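# Swing the folded wire-holder arm fully outward

## Task

On the harness board there is a wire holder mounted on a pivoting arm that is currently folded inward over the board. Rotate that arm outward until it reaches its farthest stop, so it stays there with no robot contact. Holding it in place with the robot does not count. Then release it and withdraw the hands.

## Robot and tools

ROBOT. There are two arms, left_arm and right_arm. Each carries the same five-finger right hand, so hand axes and numbers mean the same on both; they are not mirrored. Joint order, base to gripper: shoulder pan, shoulder lift, elbow, wrist 1, wrist 2, wrist 3. Load limits in N m are 287, 287, 130, 46.9, 46.9 and 46.9. The elbow range is 0.000 to 3.142 rad and stops just short of straight. Arm motion trails commands by about 0.17 s.

FRAMES. The scene frame has its origin on the table top midway between the arms. +x points out over the table, +z points up, and left_arm sits on the +y side. The names left and right do not refer to image sides. The hand point is a spot 0.05 m in front of the palm, where the index pad meets the thumb tip in a pinch. Its axes are +z along straight fingers, +y out of the palm, and +x across the palm away from the thumb. Straight fingers extend 0.06-0.07 m past it. A wrist bracket on the little-finger side sticks out 0.03 m beyond the point along +y and 0.11 m across the palm, and it can collide. The hand can wrap objects 0.035-0.08 m across when the thumb is turned in front of the palm first.

execute_actions. Argument actions is a list of actions. Each action is a list of up to 15 rows, and each row is one 1/30 s control step. If an action has fewer rows, its last row repeats until 15 steps have run, so every action lasts 0.5 s. A row has 28 numbers in [-1, 1], covering both arms. Its order is left_arm/dx, dy, dz, rx, ry, rz, then left_gripper/little, ring, middle, index, thumb_bend, thumb_turn, force_limit, speed, then the same 14 for right_arm/ and right_gripper/. Optionally, 12 extra numbers from 0 to 1 can follow: joint stiffness scales, the six left joints and then the six right, which stay in effect until changed.

The six pose numbers are offsets, not poses. They are measured from the hand point's pose at the start of the action, in the hand point's own axes. For a call's first action, that start is the last pose reported in this scene. Every row is relative to that same start, not to the row before it. A value of 1.0 equals 0.6 m or 180 degrees. rx, ry, rz form one rotation vector. Each step the command is clipped to within 100 mm and 16 degrees of the measured pose, so a large offset needs several actions. A zero offset holds the arm.

The hand numbers are absolute targets. For little, ring, middle and index, +1 is straight and -1 is curled into the palm. For thumb_bend, +1 is straight and -1 is fully bent. For thumb_turn, +1 puts the thumb beside the palm and -1 puts it opposite the fingers. A pinch is about index -0.22, thumb_bend -0.75, thumb_turn -0.57. force_limit runs linearly from about 0 N at -1 to 10 N at +1 (15 N for the two thumb motors) and applies only to closing. speed runs from near zero at -1 to full at +1, where full travel takes 0.6 s. Close slowly (-0.9 or below) for a gentle grip. To leave a hand alone, resend its last eight numbers. Before any have been sent, use hand_measured plus hand_force_limit and hand_speed.

move. target is one row laid out as above. Its pose numbers are offsets from the pose in the latest result that showed one, in hand-point axes. Each hand point travels a straight line, taking the shorter rotation, and both paths finish together within 0.5-10 s. speed is in m/s, from 0.002 to 0.5 (default 0.25), and turning is capped at twice that in rad/s. stop_force is optional, 13 to 80 N, shared by both arms. It ends an arm's path when its wrist sensor feels that much extra resistance, after which the arm steps back two control steps and holds. Use it only with slow motion and no hand rotation. Omit it when pulling away from a surface. It is refused together with blocking=false. blocking=false returns after 0.5 s, and then only wait or stop is accepted until the move ends. The result adds a move: line with an ending such as done, off_target, moving, held, fault or contact, plus limits=paced (pose clipped) or limits=held (steps blocked), and each hand's distance from its target.

wait: seconds from 0 to 10; arms keep their last command. stop: brakes a running move. zoom_image: camera (cam_head_left, cam_head_right, cam_high, cam_left_wrist, cam_right_wrist) and region [x0, y0, x1, y1] in pixels, at most 504 by 504. Head and high images are 672x504 and wrist images are 504x504. show_instructions shows the reference pages. finished_scene: pass scene 1. It is final, so call it only once the arm stays swung out unaided and the hands are clear.

RESULTS. The state line gives each hand point's position in metres, quaternion wxyz and velocities in the scene frame, and the printed position drifts at long reach. Hand target lines show where each controller is heading. A pose unreachable line names an arm whose command the clearance check altered. Step readings list positions, and HELD marks held-back steps. Wrist force and torque are given in end-effector axes; they carry offsets and noise of a few N and saturate near 100 N. hand_measured, hand_stopped_by (moving, target, force, stalled, fault) and hand_load_n each list six values in motor order. Loads near zero mean the grip was lost. Joint torques are noisy and offset. MOTOR HOT appears at 70 °C, and the brakes engage at 85 °C.

AVOID. Do not let the arms strike or press on each other, including fingers, brackets and wrists. A joint hitting its load limit, or 150 N of outside force, halts that arm for 10 s. Because the arms are stiff, commanding even slightly past a firm contact can fault them, so approach slowly. Also avoid dropping things, slamming, and hard pushes on the board.

Each tool is called after ">>>" by a JSON object that holds its "op" and its "data", one argument or row to a line.

Reference images:

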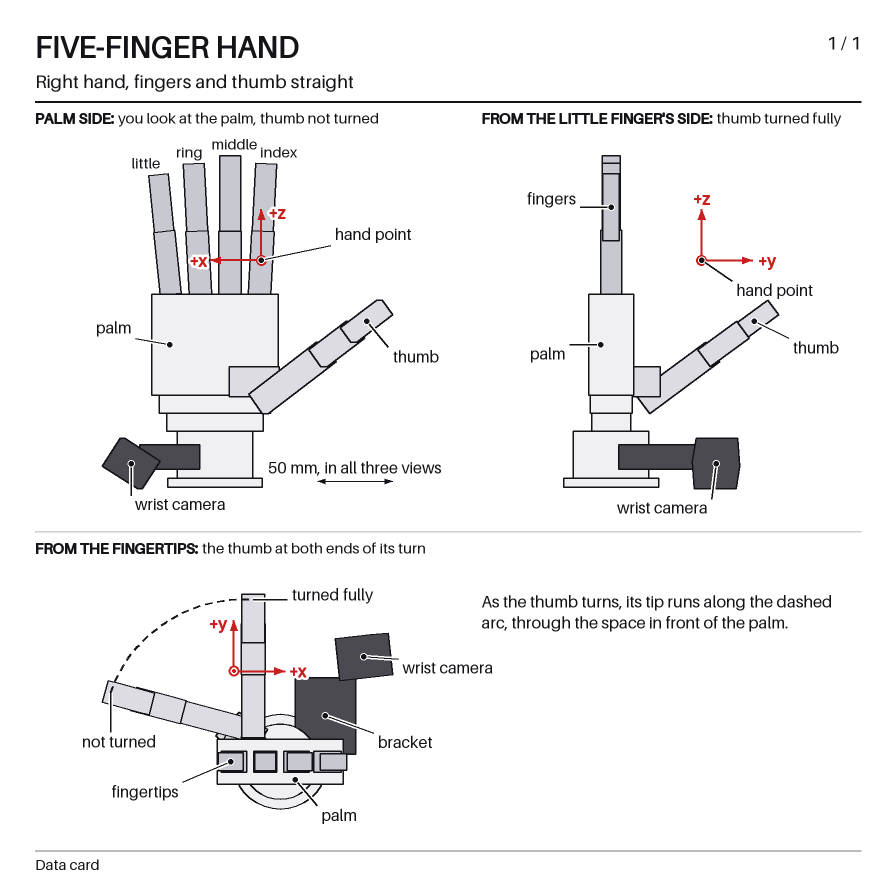

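## Session

>>> {"op": "execute_actions", "data": {
  "actions": []
}}

Scene clock: 0.00 s.
left_arm: end_effector_position=(-0.1234, +1.0866, +0.5917) hand_measured=(+1.000, +1.000, +1.000, +1.000, +1.000, +1.000) hand_load_n=(+0.0, +0.0, +0.0, +0.0, +0.0, +0.0) hand_stopped_by=(target, target, target, target, target, target) hand_force_limit=0.00 hand_speed=-0.80 end_effector_quat_wxyz=(-0.002, -0.730, +0.681, +0.058) end_effector_velocity=(-0.000, -0.000, +0.001) end_effector_angular_velocity=(+0.001, +0.001, +0.000) | right_arm: end_effector_position=(+0.0600, -1.1287, +0.6909) hand_measured=(+1.000, +1.000, +1.000, +1.000, +1.000, +1.000) hand_load_n=(+0.0, +0.0, +0.0, +0.0, +0.0, +0.0) hand_stopped_by=(target, target, target, target, target, target) hand_force_limit=0.00 hand_speed=-0.80 end_effector_quat_wxyz=(+0.008, +0.689, +0.716, -0.112) end_effector_velocity=(+0.000, +0.000, +0.000) end_effector_angular_velocity=(+0.000, -0.001, +0.000)
Joint positions: left_arm=[ 1.319 -1.416  1.29   1.627  1.478 -1.706] | right_arm=[-1.817 -1.67   1.335  1.712  1.687 -1.773]
Joint velocities: left_arm=[ 0.    -0.    -0.     0.    -0.001  0.   ] | right_arm=[ 0.    -0.    -0.     0.001 -0.001  0.   ]
Joint torques (N m, as the arm reports them, + toward a larger angle): no reading
Motor temperatures (°C, as the motors report them): left_arm=[26 24 24 33 33 36] | right_arm=[29 24 25 33 31 36]
Wrist force (N, on the end effector, along its own x y z axes, offset not removed): no reading
Wrist torque (N m, same axes, about the end effector's origin, offset not removed): no reading
Hand target (left_arm): -0.123, +1.087, +0.592; +0.002, +0.730, -0.681, -0.058
Hand target (right_arm): +0.060, -1.129, +0.691; +0.008, +0.689, +0.716, -0.112
Joint stiffness scale: left_arm=[1. 1. 1. 1. 1. 1.] | right_arm=[1. 1. 1. 1. 1. 1.]

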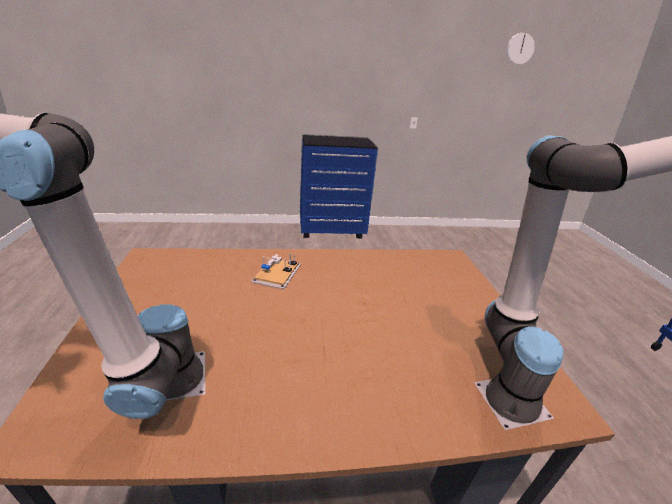

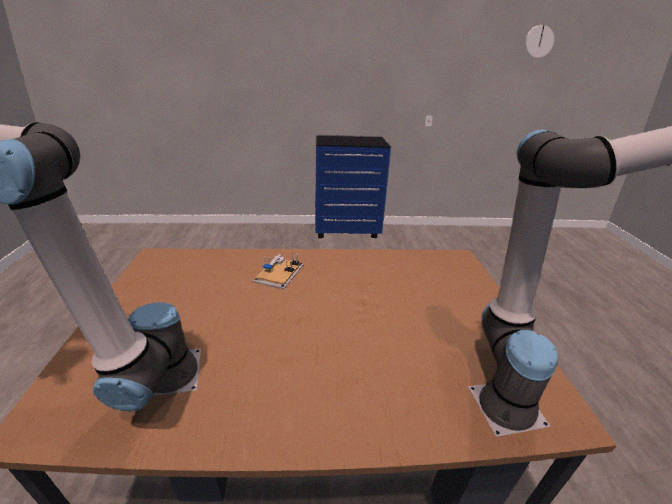

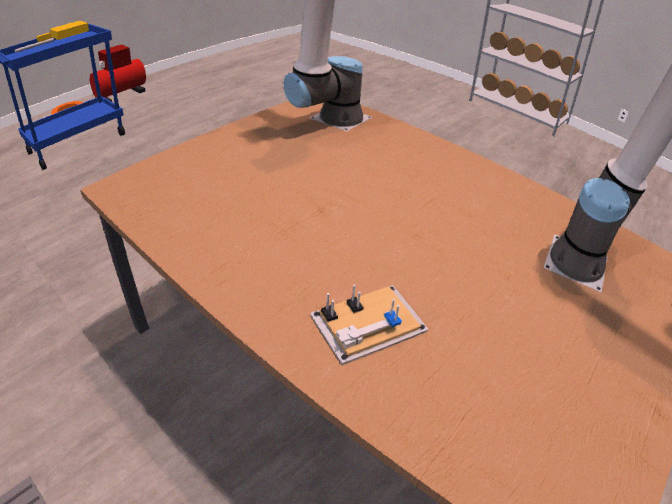

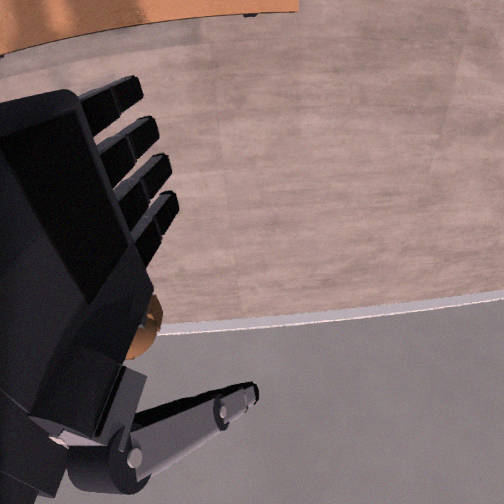

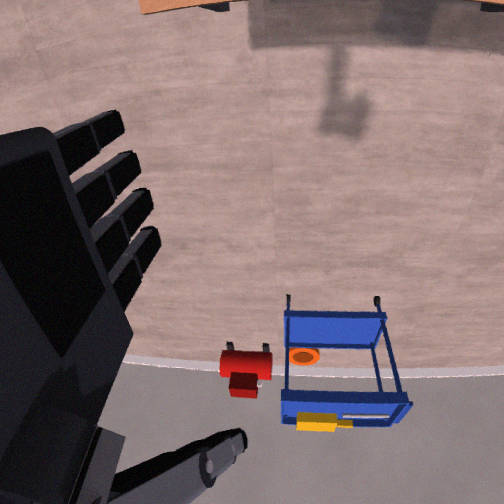

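>>> {"op": "move", "data": {
  "target": [0.4,-0.88,0.06,0,0,0,1,1,1,1,1,1,0,0,0,0,0,0,0,0,1,1,1,1,1,1,0,0],
  "speed": 0.4
}}

>>> {"op": "move", "data": {
  "target": [0.9,-0.2,0.3,0,0,0,1,1,1,1,1,1,0,0,0,0,0,0,0,0,1,1,1,1,1,1,0,0],
  "speed": 0.4
}}

Scene clock: 3.83 s.
left_arm: end_effector_position=(+0.4130, +0.8890, +0.4914) hand_measured=(+1.000, +1.000, +1.000, +1.000, +1.000, +1.000) hand_load_n=(+0.0, +0.0, +0.0, +0.0, +0.0, +0.0) hand_stopped_by=(target, target, target, target, target, target) hand_force_limit=0.00 hand_speed=0.00 end_effector_quat_wxyz=(-0.004, -0.730, +0.681, +0.060) end_effector_velocity=(-0.000, +0.000, +0.000) end_effector_angular_velocity=(+0.003, +0.000, +0.005) | right_arm: end_effector_position=(+0.0600, -1.1287, +0.6909) hand_measured=(+1.000, +1.000, +1.000, +1.000, +1.000, +1.000) hand_load_n=(+0.0, +0.0, +0.0, +0.0, +0.0, +0.0) hand_stopped_by=(target, target, target, target, target, target) hand_force_limit=0.00 hand_speed=0.00 end_effector_quat_wxyz=(+0.008, +0.689, +0.716, -0.112) end_effector_velocity=(-0.000, -0.001, +0.000) end_effector_angular_velocity=(-0.002, -0.000, -0.003)
Joint positions: left_arm=[ 0.209 -1.479  1.564  1.542  1.465 -2.82 ] | right_arm=[-1.817 -1.67   1.335  1.712  1.687 -1.773]
Joint velocities: left_arm=[-0.     0.    -0.001  0.    -0.002 -0.006] | right_arm=[-0.     0.    -0.001 -0.001 -0.     0.003]
Joint torques (N m, as the arm reports them, + toward a larger angle): left_arm=[ -2.82 -49.01 -42.78   3.94  -1.64  -1.42] | right_arm=[  1.27 -24.86 -32.66   3.38   0.4   -0.2 ]
Motor temperatures (°C, as the motors report them): left_arm=[26 24 24 33 33 36] | right_arm=[29 24 25 33 31 36]
Wrist force (N, on the end effector, along its own x y z axes, offset not removed): left_arm=[-0.2 -1.4 2.7] | right_arm=[2.9 -0.8 -1.3]
Wrist torque (N m, same axes, about the end effector's origin, offset not removed): left_arm=[-0.44 0.07 0.09] | right_arm=[-0.10 -0.34 0.21]
Hand target (left_arm): +0.414, +0.889, +0.493; +0.002, +0.730, -0.681, -0.060
Hand target (right_arm): +0.060, -1.129, +0.691; +0.008, +0.689, +0.716, -0.112
Off the commanded pose (left_arm): 0.002 m, 0 deg.
Off the commanded pose (right_arm): 0.000 m, 0 deg.
Joint stiffness scale: left_arm=[1. 1. 1. 1. 1. 1.] | right_arm=[1. 1. 1. 1. 1. 1.]
move: done; limits=paced

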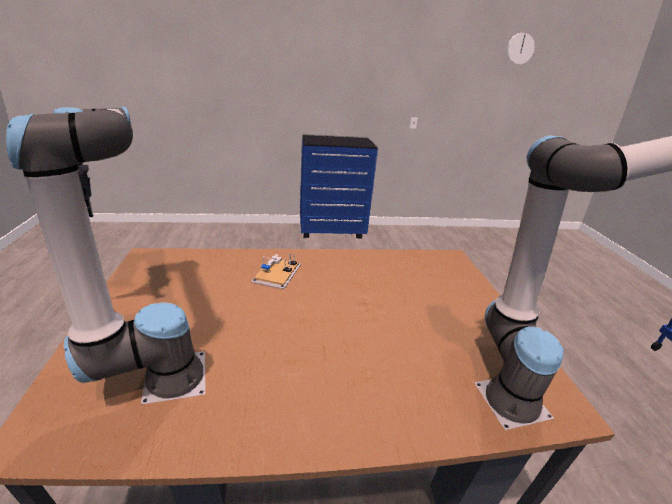

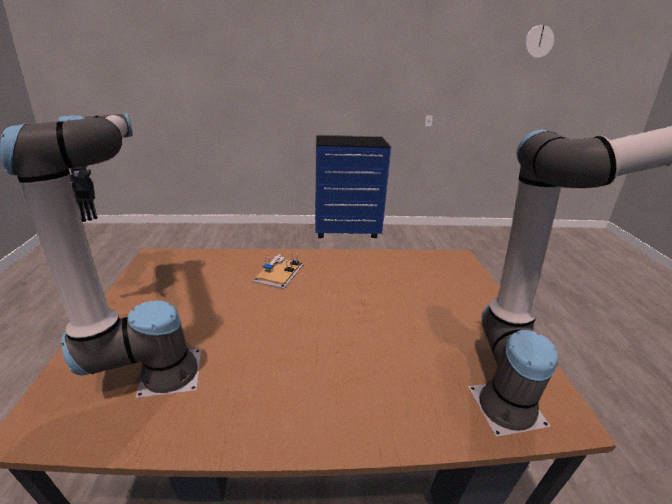

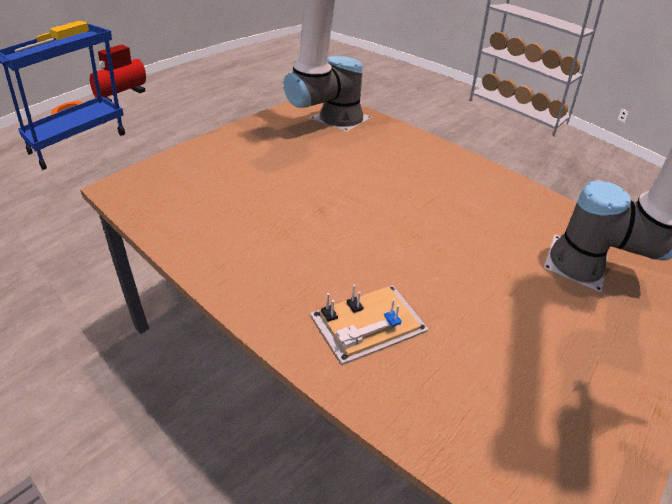

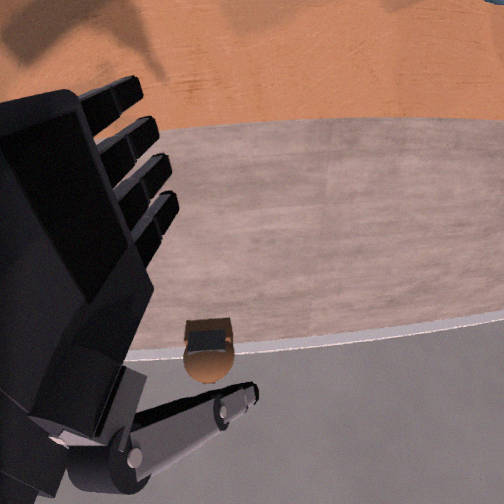

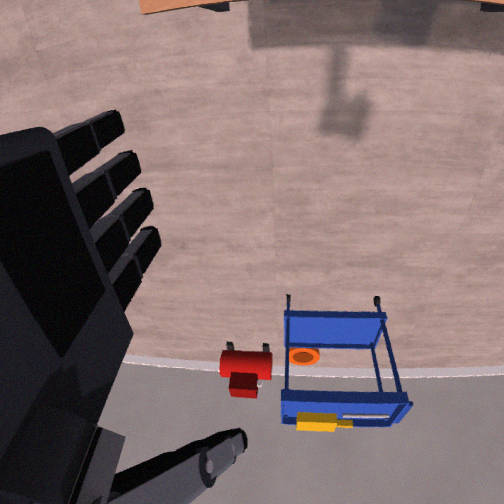

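Scene clock: 6.13 s.
left_arm: end_effector_position=(+0.5490, +0.3763, +0.2570) hand_measured=(+1.000, +1.000, +1.000, +1.000, +1.000, +1.000) hand_load_n=(+0.0, +0.0, +0.0, +0.0, +0.0, +0.0) hand_stopped_by=(target, target, target, target, target, target) hand_force_limit=0.00 hand_speed=0.00 end_effector_quat_wxyz=(-0.003, -0.729, +0.681, +0.063) end_effector_velocity=(+0.000, -0.000, -0.000) end_effector_angular_velocity=(-0.000, -0.002, +0.006) | right_arm: end_effector_position=(+0.0600, -1.1287, +0.6909) hand_measured=(+1.000, +1.000, +1.000, +1.000, +1.000, +1.000) hand_load_n=(+0.0, +0.0, +0.0, +0.0, +0.0, +0.0) hand_stopped_by=(target, target, target, target, target, target) hand_force_limit=0.00 hand_speed=0.00 end_effector_quat_wxyz=(+0.008, +0.689, +0.716, -0.112) end_effector_velocity=(+0.000, -0.000, -0.000) end_effector_angular_velocity=(+0.001, -0.000, -0.002)
Joint positions: left_arm=[-0.788 -1.321  1.824  1.193  1.558 -3.814] | right_arm=[-1.817 -1.67   1.335  1.712  1.687 -1.773]
Joint velocities: left_arm=[ 0.     0.     0.    -0.002 -0.    -0.006] | right_arm=[0.001 0.    0.    0.    0.    0.002]
Joint torques (N m, as the arm reports them, + toward a larger angle): left_arm=[  0.15 -57.17 -37.71   3.7   -0.29  -1.52] | right_arm=[ -0.59 -24.42 -33.97   3.56   0.47  -0.02]
Motor temperatures (°C, as the motors report them): left_arm=[26 24 24 33 33 36] | right_arm=[29 24 25 33 31 36]
Wrist force (N, on the end effector, along its own x y z axes, offset not removed): left_arm=[3.8 -2.1 -0.8] | right_arm=[4.2 -0.2 -0.2]
Wrist torque (N m, same axes, about the end effector's origin, offset not removed): left_arm=[-0.21 -0.40 0.22] | right_arm=[0.01 -0.62 0.25]
Hand target (left_arm): +0.551, +0.375, +0.258; +0.002, +0.730, -0.681, -0.061
Hand target (right_arm): +0.060, -1.129, +0.691; +0.008, +0.689, +0.716, -0.112
Off the commanded pose (left_arm): 0.003 m, 0 deg.
Off the commanded pose (right_arm): 0.000 m, 0 deg.
Joint stiffness scale: left_arm=[1. 1. 1. 1. 1. 1.] | right_arm=[1. 1. 1. 1. 1. 1.]
move: done; limits=paced

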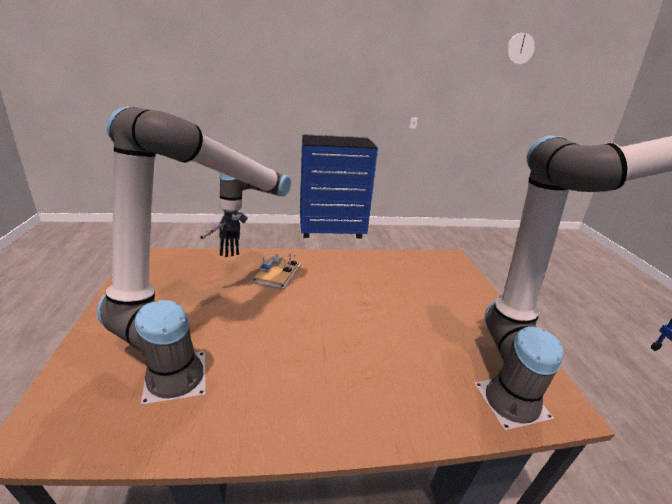

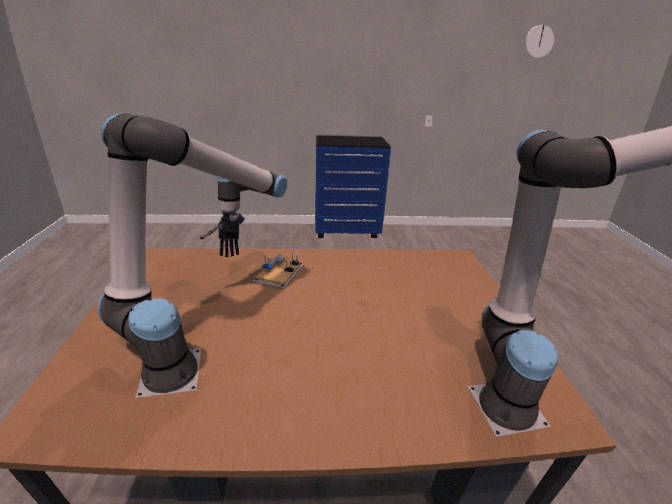

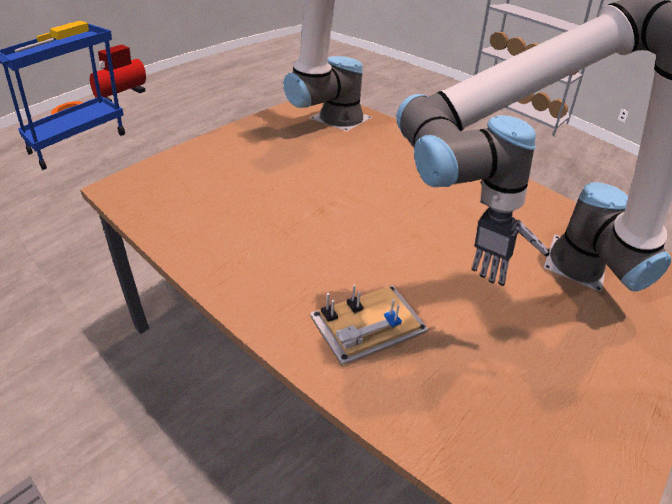

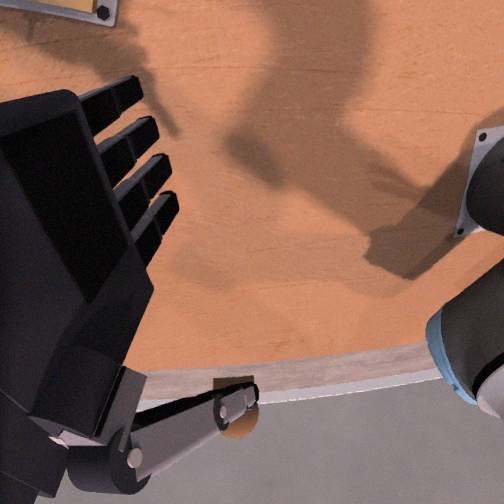

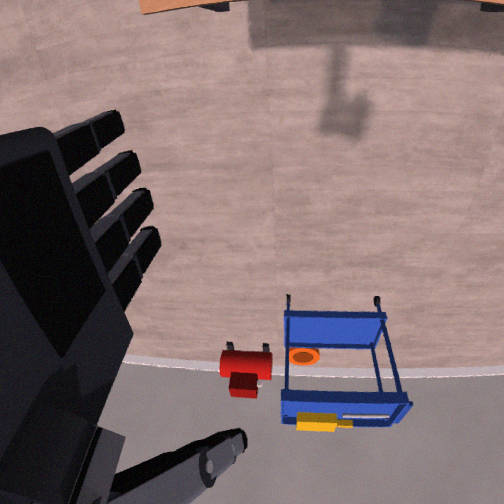

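>>> {"op": "move", "data": {
  "target": [0.28,0.05,0.08,0,0,0.95,1,1,1,1,1,1,0,0,0,0,0,0,0,0,1,1,1,1,1,1,0,0],
  "speed": 0.4
}}

Scene clock: 11.03 s.
left_arm: end_effector_position=(+0.5256, +0.2102, +0.1988) hand_measured=(+1.000, +1.000, +1.000, +1.000, +1.000, +1.000) hand_load_n=(+0.0, +0.0, +0.0, +0.0, +0.0, +0.0) hand_stopped_by=(target, target, target, target, target, target) hand_force_limit=0.00 hand_speed=0.00 end_effector_quat_wxyz=(-0.061, +0.622, +0.781, +0.003) end_effector_velocity=(-0.001, -0.002, -0.000) end_effector_angular_velocity=(-0.003, +0.004, -0.016) | right_arm: end_effector_position=(+0.0600, -1.1287, +0.6909) hand_measured=(+1.000, +1.000, +1.000, +1.000, +1.000, +1.000) hand_load_n=(+0.0, +0.0, +0.0, +0.0, +0.0, +0.0) hand_stopped_by=(target, target, target, target, target, target) hand_force_limit=0.00 hand_speed=0.00 end_effector_quat_wxyz=(+0.008, +0.689, +0.716, -0.112) end_effector_velocity=(+0.000, +0.000, +0.000) end_effector_angular_velocity=(-0.001, -0.000, +0.001)
Joint positions: left_arm=[-1.188 -1.411  2.024  1.077  1.605 -1.228] | right_arm=[-1.817 -1.67   1.335  1.712  1.687 -1.773]
Joint velocities: left_arm=[-0.     0.001  0.    -0.     0.003  0.016] | right_arm=[-0.    -0.    -0.001  0.    -0.    -0.001]
Joint torques (N m, as the arm reports them, + toward a larger angle): left_arm=[  1.43 -44.6  -30.1    3.51   0.43  -1.34] | right_arm=[ -1.28 -24.18 -33.84   3.5    0.48  -0.22]
Motor temperatures (°C, as the motors report them): left_arm=[26 24 24 33 33 36] | right_arm=[29 24 25 33 31 36]
Wrist force (N, on the end effector, along its own x y z axes, offset not removed): left_arm=[0.6 0.1 1.4] | right_arm=[3.6 -1.6 -1.0]
Wrist torque (N m, same axes, about the end effector's origin, offset not removed): left_arm=[0.05 0.02 0.25] | right_arm=[-0.25 -0.48 0.15]
Hand target (left_arm): +0.525, +0.211, +0.197; -0.063, +0.622, +0.780, +0.003
Hand target (right_arm): +0.060, -1.129, +0.691; +0.008, +0.689, +0.716, -0.112
Off the commanded pose (left_arm): 0.002 m, 0 deg.
Off the commanded pose (right_arm): 0.000 m, 0 deg.
Joint stiffness scale: left_arm=[1. 1. 1. 1. 1. 1.] | right_arm=[1. 1. 1. 1. 1. 1.]
move: done

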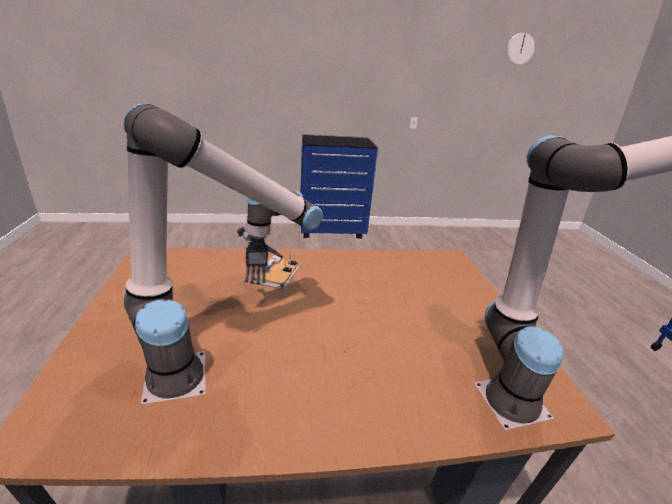

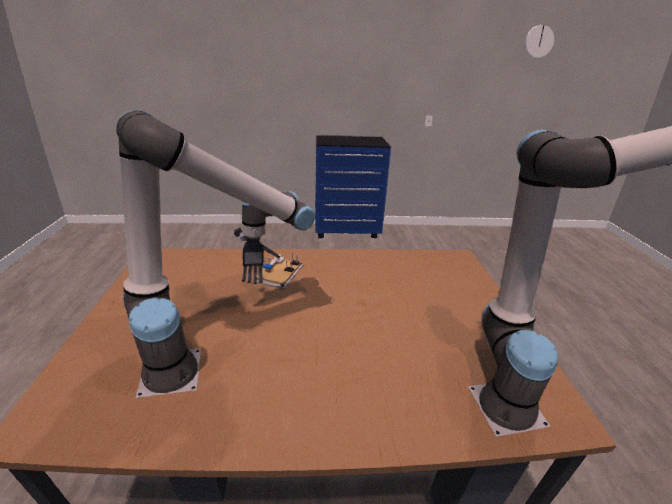

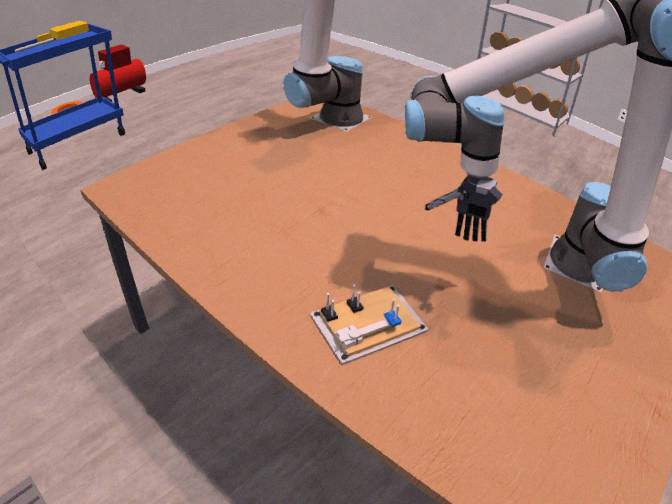

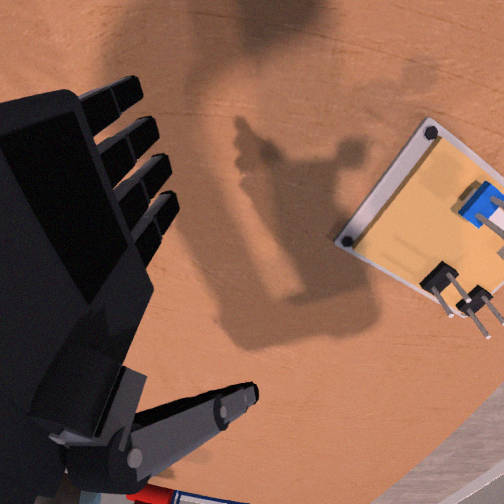

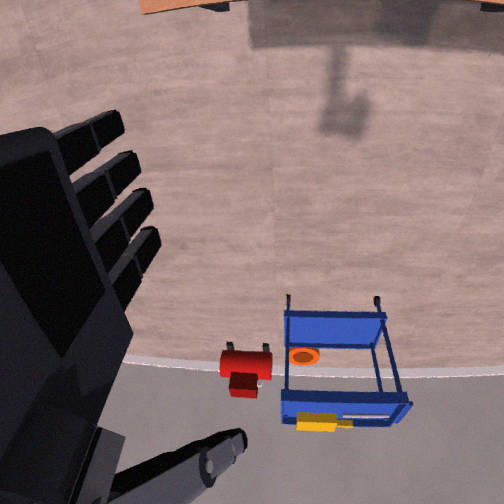

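>>> {"op": "move", "data": {
  "target": [0,0.22,0.08,0,0,0,1,1,1,1,1,1,0,0,0,0,0,0,0,0,1,1,1,1,1,1,0,0]
}}

>>> {"op": "zoom_image", "data": {
  "camera": "cam_high",
  "region": [280,200,520,380]
}}

Scene clock: 12.70 s.
left_arm: end_effector_position=(+0.6470, +0.2439, +0.1413) hand_measured=(+1.000, +1.000, +1.000, +1.000, +1.000, +1.000) hand_load_n=(+0.0, +0.0, +0.0, +0.0, +0.0, +0.0) hand_stopped_by=(target, target, target, target, target, target) hand_force_limit=0.00 hand_speed=0.00 end_effector_quat_wxyz=(-0.063, +0.622, +0.780, +0.003) end_effector_velocity=(+0.001, +0.001, -0.000) end_effector_angular_velocity=(-0.001, +0.000, -0.002) | right_arm: end_effector_position=(+0.0600, -1.1287, +0.6909) hand_measured=(+1.000, +1.000, +1.000, +1.000, +1.000, +1.000) hand_load_n=(+0.0, +0.0, +0.0, +0.0, +0.0, +0.0) hand_stopped_by=(target, target, target, target, target, target) hand_force_limit=0.00 hand_speed=0.00 end_effector_quat_wxyz=(+0.008, +0.689, +0.716, -0.112) end_effector_velocity=(-0.000, -0.000, +0.000) end_effector_angular_velocity=(-0.000, +0.000, -0.001)
Joint positions: left_arm=[-0.953 -1.219  1.893  1.022  1.577 -0.993] | right_arm=[-1.817 -1.67   1.335  1.712  1.687 -1.773]
Joint velocities: left_arm=[ 0.002  0.    -0.001 -0.     0.     0.004] | right_arm=[-0.     0.    -0.001  0.001  0.     0.   ]
Joint torques (N m, as the arm reports them, + toward a larger angle): left_arm=[  1.75 -60.67 -32.     3.9    0.04   0.  ] | right_arm=[ -0.02 -23.95 -33.57   3.23   0.56  -0.11]
Motor temperatures (°C, as the motors report them): left_arm=[26 24 24 33 33 36] | right_arm=[29 24 25 33 31 36]
Wrist force (N, on the end effector, along its own x y z axes, offset not removed): left_arm=[-1.5 0.6 -1.1] | right_arm=[4.3 0.0 1.3]
Wrist torque (N m, same axes, about the end effector's origin, offset not removed): left_arm=[0.17 0.49 0.03] | right_arm=[-0.05 -0.66 0.29]
Hand target (left_arm): +0.649, +0.244, +0.142; -0.062, +0.622, +0.781, +0.003
Hand target (right_arm): +0.060, -1.129, +0.691; +0.008, +0.689, +0.716, -0.112
Off the commanded pose (left_arm): 0.002 m, 0 deg.
Off the commanded pose (right_arm): 0.000 m, 0 deg.
Joint stiffness scale: left_arm=[1. 1. 1. 1. 1. 1.] | right_arm=[1. 1. 1. 1. 1. 1.]
move: done

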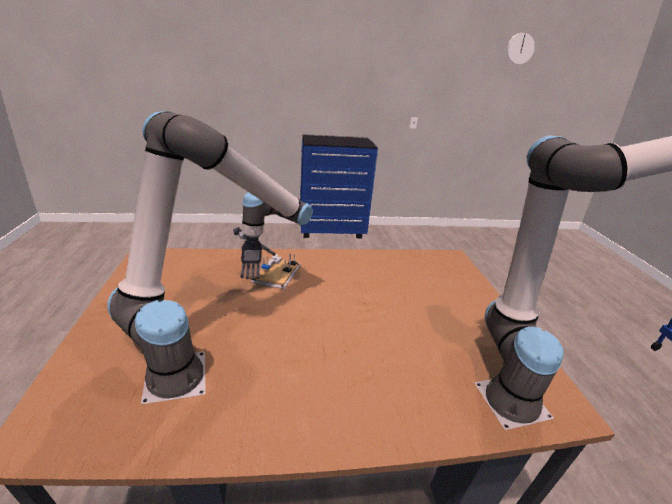

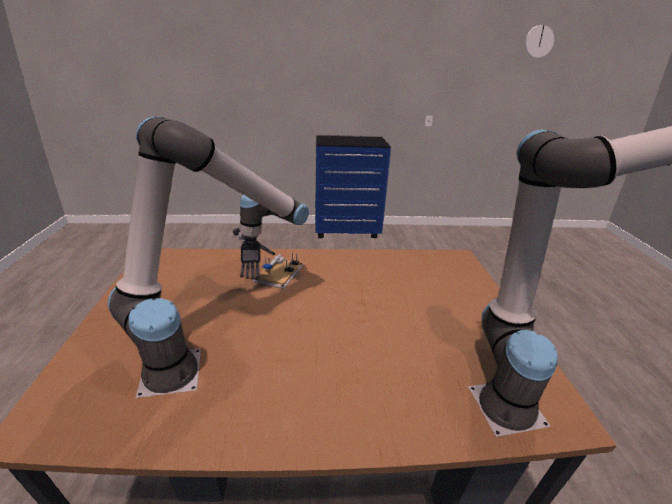

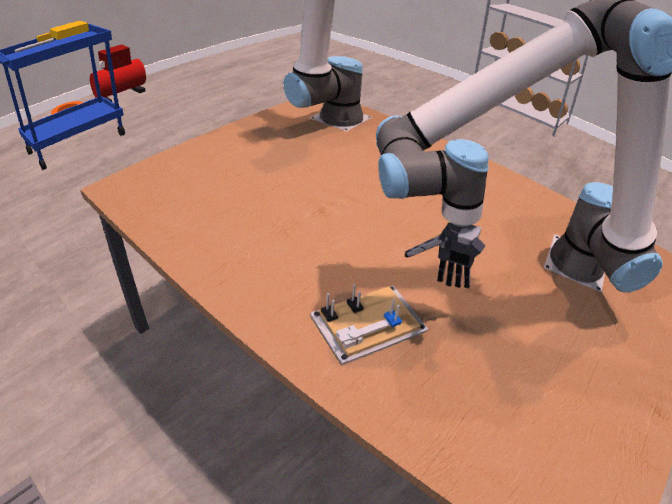

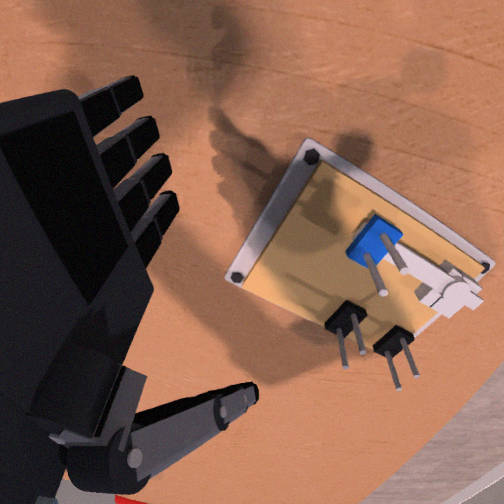

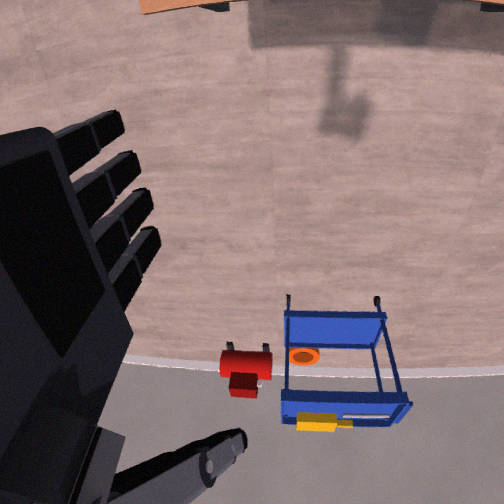

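Region (280, 200, 520, 380) of cam_high's 672x504 image, scaled by 2.100, with more detail than that image has; it fills the top 378 rows of this view, and the rest is white.

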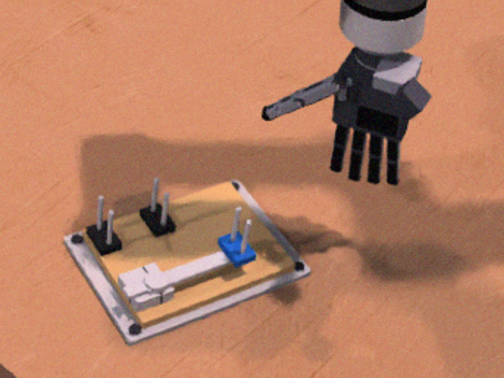

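>>> {"op": "move", "data": {
  "target": [-0.03,0.2,0,0,0,0,-1,-1,-1,1,1,1,0,0,0,0,0,0,0,0,1,1,1,1,1,1,0,0]
}}

Scene clock: 15.17 s.
left_arm: end_effector_position=(+0.7654, +0.2530, +0.1308) hand_measured=(-1.000, -1.000, -1.000, +1.000, +1.000, +1.000) hand_load_n=(+0.0, +0.0, +0.0, +0.0, +0.0, +0.0) hand_stopped_by=(target, target, target, target, target, target) hand_force_limit=0.00 hand_speed=0.00 end_effector_quat_wxyz=(-0.063, +0.622, +0.780, +0.002) end_effector_velocity=(+0.000, -0.000, +0.000) end_effector_angular_velocity=(+0.000, -0.000, -0.001) | right_arm: end_effector_position=(+0.0600, -1.1287, +0.6909) hand_measured=(+1.000, +1.000, +1.000, +1.000, +1.000, +1.000) hand_load_n=(+0.0, +0.0, +0.0, +0.0, +0.0, +0.0) hand_stopped_by=(target, target, target, target, target, target) hand_force_limit=0.00 hand_speed=0.00 end_effector_quat_wxyz=(+0.008, +0.689, +0.716, -0.112) end_effector_velocity=(+0.000, +0.000, +0.001) end_effector_angular_velocity=(+0.000, +0.000, +0.001)
Joint positions: left_arm=[-0.812 -1.061  1.671  1.087  1.561 -0.853] | right_arm=[-1.817 -1.67   1.335  1.712  1.687 -1.773]
Joint velocities: left_arm=[-0.     0.    -0.001  0.001 -0.     0.001] | right_arm=[ 0.001  0.    -0.001  0.001  0.    -0.   ]
Joint torques (N m, as the arm reports them, + toward a larger angle): left_arm=[ -1.67 -71.89 -34.36   4.46   0.02   0.34] | right_arm=[  0.38 -23.86 -32.72   3.59   0.08  -0.13]
Motor temperatures (°C, as the motors report them): left_arm=[26 24 24 33 33 36] | right_arm=[29 24 25 33 31 36]
Wrist force (N, on the end effector, along its own x y z axes, offset not removed): left_arm=[2.0 -0.5 0.8] | right_arm=[1.7 -1.9 -1.0]
Wrist torque (N m, same axes, about the end effector's origin, offset not removed): left_arm=[0.00 -0.21 0.29] | right_arm=[-0.14 -0.31 0.06]
Hand target (left_arm): +0.767, +0.253, +0.131; -0.063, +0.622, +0.780, +0.002
Hand target (right_arm): +0.060, -1.129, +0.691; +0.008, +0.689, +0.716, -0.112
Off the commanded pose (left_arm): 0.002 m, 0 deg.
Off the commanded pose (right_arm): 0.000 m, 0 deg.
Joint stiffness scale: left_arm=[1. 1. 1. 1. 1. 1.] | right_arm=[1. 1. 1. 1. 1. 1.]
move: done

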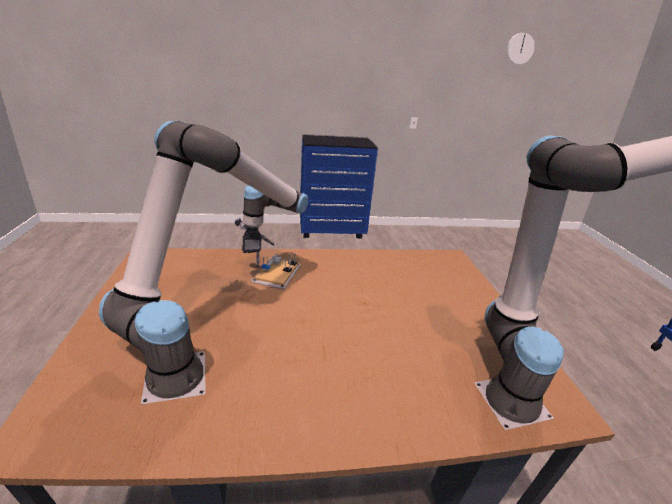

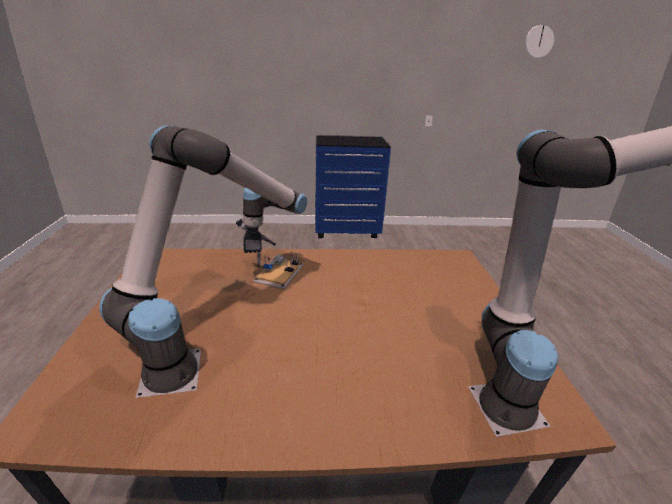

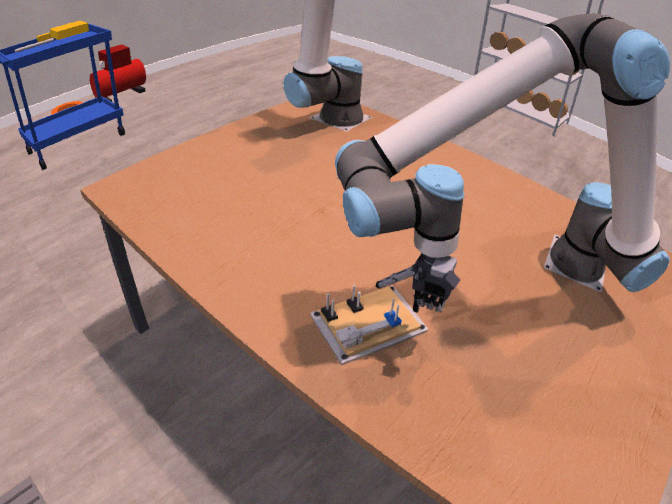

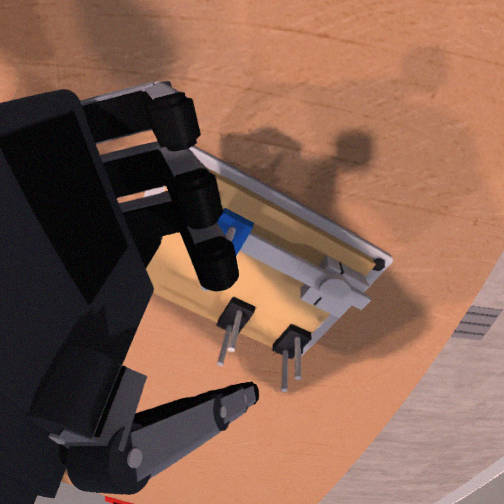

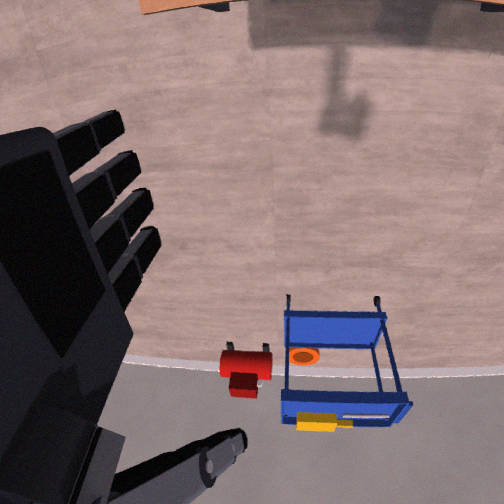

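>>> {"op": "move", "data": {
  "target": [-0.08,0.05,0,0,0,0,-1,-1,-1,1,1,1,0,0,0,0,0,0,0,0,1,1,1,1,1,1,0,0],
  "speed": 0.1
}}

>>> {"op": "zoom_image", "data": {
  "camera": "cam_high",
  "region": [290,230,490,380]
}}

>>> {"op": "zoom_image", "data": {
  "camera": "cam_head_left",
  "region": [220,210,330,300]
}}

Scene clock: 16.67 s.
left_arm: end_effector_position=(+0.7972, +0.2181, +0.1211) hand_measured=(-1.000, -1.000, -1.000, +1.000, +1.000, +1.000) hand_load_n=(+0.0, +0.0, +0.0, +0.5, +0.0, +0.0) hand_stopped_by=(target, target, target, target, target, target) hand_force_limit=0.00 hand_speed=0.00 end_effector_quat_wxyz=(-0.071, +0.623, +0.779, +0.001) end_effector_velocity=(+0.001, -0.001, -0.001) end_effector_angular_velocity=(+0.005, +0.007, +0.002) | right_arm: end_effector_position=(+0.0600, -1.1287, +0.6909) hand_measured=(+1.000, +1.000, +1.000, +1.000, +1.000, +1.000) hand_load_n=(+0.0, +0.0, +0.0, +0.0, +0.0, +0.0) hand_stopped_by=(target, target, target, target, target, target) hand_force_limit=0.00 hand_speed=0.00 end_effector_quat_wxyz=(+0.008, +0.689, +0.716, -0.112) end_effector_velocity=(+0.000, +0.000, -0.000) end_effector_angular_velocity=(+0.001, -0.000, -0.002)
Joint positions: left_arm=[-0.825 -0.986  1.568  1.131  1.564 -0.864] | right_arm=[-1.817 -1.67   1.335  1.712  1.687 -1.773]
Joint velocities: left_arm=[-0.     0.006 -0.007  0.01   0.    -0.002] | right_arm=[0.    0.    0.001 0.001 0.    0.002]
Joint torques (N m, as the arm reports them, + toward a larger angle): left_arm=[ -1.94 -80.53 -41.77  -0.86  -1.21  -1.78] | right_arm=[  2.06 -25.01 -32.83   3.38   0.55   0.07]
Motor temperatures (°C, as the motors report them): left_arm=[26 24 24 33 33 36] | right_arm=[29 24 25 33 31 36]
Wrist force (N, on the end effector, along its own x y z axes, offset not removed): left_arm=[9.9 -11.1 -1.2] | right_arm=[3.7 -0.2 -0.1]
Wrist torque (N m, same axes, about the end effector's origin, offset not removed): left_arm=[0.26 0.28 0.69] | right_arm=[-0.02 -0.52 0.23]
Hand target (left_arm): +0.805, +0.213, +0.124; -0.063, +0.622, +0.780, +0.002
Hand target (right_arm): +0.060, -1.129, +0.691; +0.008, +0.689, +0.716, -0.112
Off the commanded pose (left_arm): 0.010 m, 1 deg.
Off the commanded pose (right_arm): 0.000 m, 0 deg.
Joint stiffness scale: left_arm=[1. 1. 1. 1. 1. 1.] | right_arm=[1. 1. 1. 1. 1. 1.]
move: off_target (left_arm)

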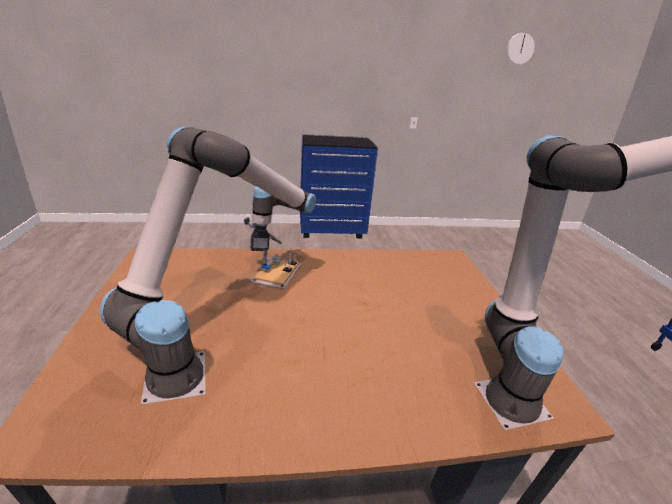

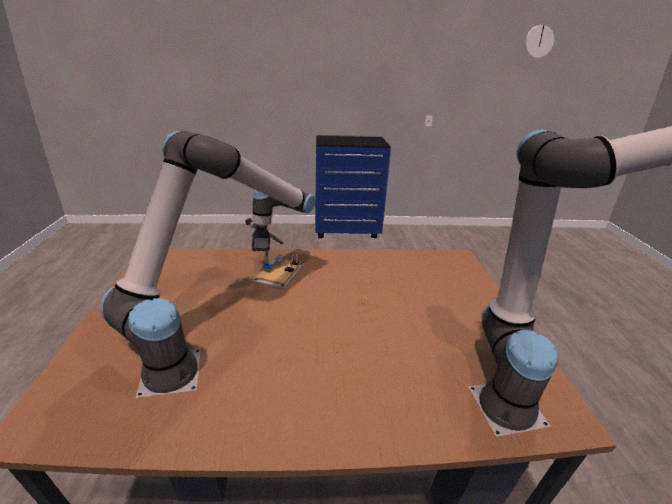

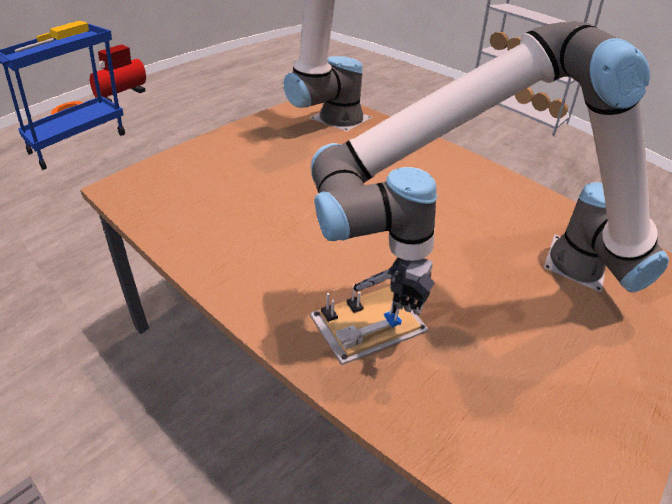

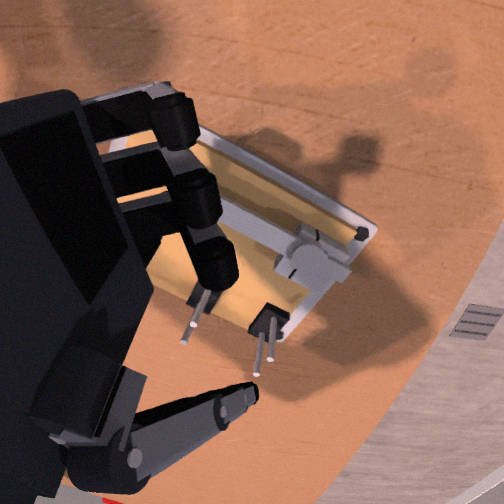

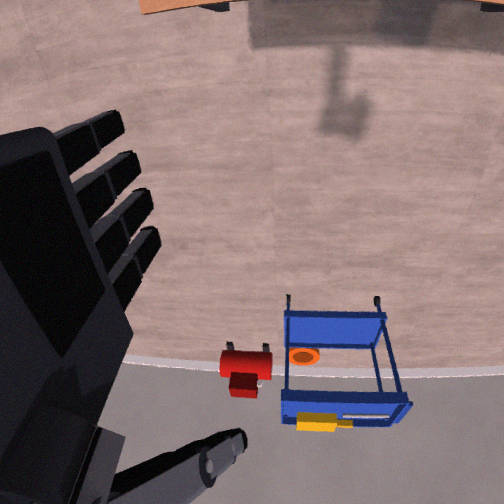

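Region (290, 230, 490, 380) of cam_high's 672x504 image, scaled by 2.520, with more detail than that image has; it fills the top 378 rows of this view, and the rest is white.

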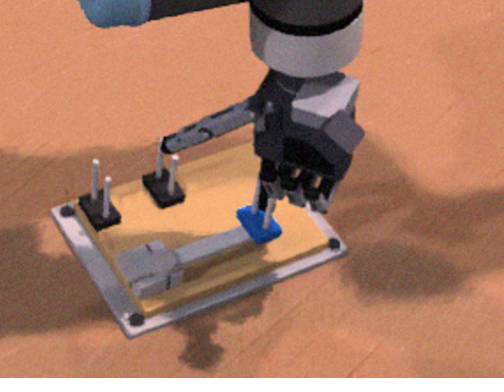

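Region (220, 210, 330, 300) of cam_head_left's 672x504 image, scaled by 4.582, with more detail than that image has; it fills the top 412 rows of this view, and the rest is white.

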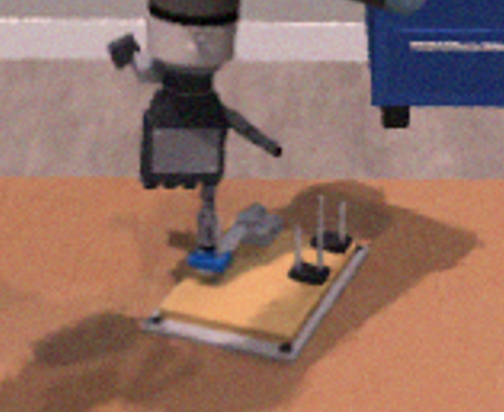

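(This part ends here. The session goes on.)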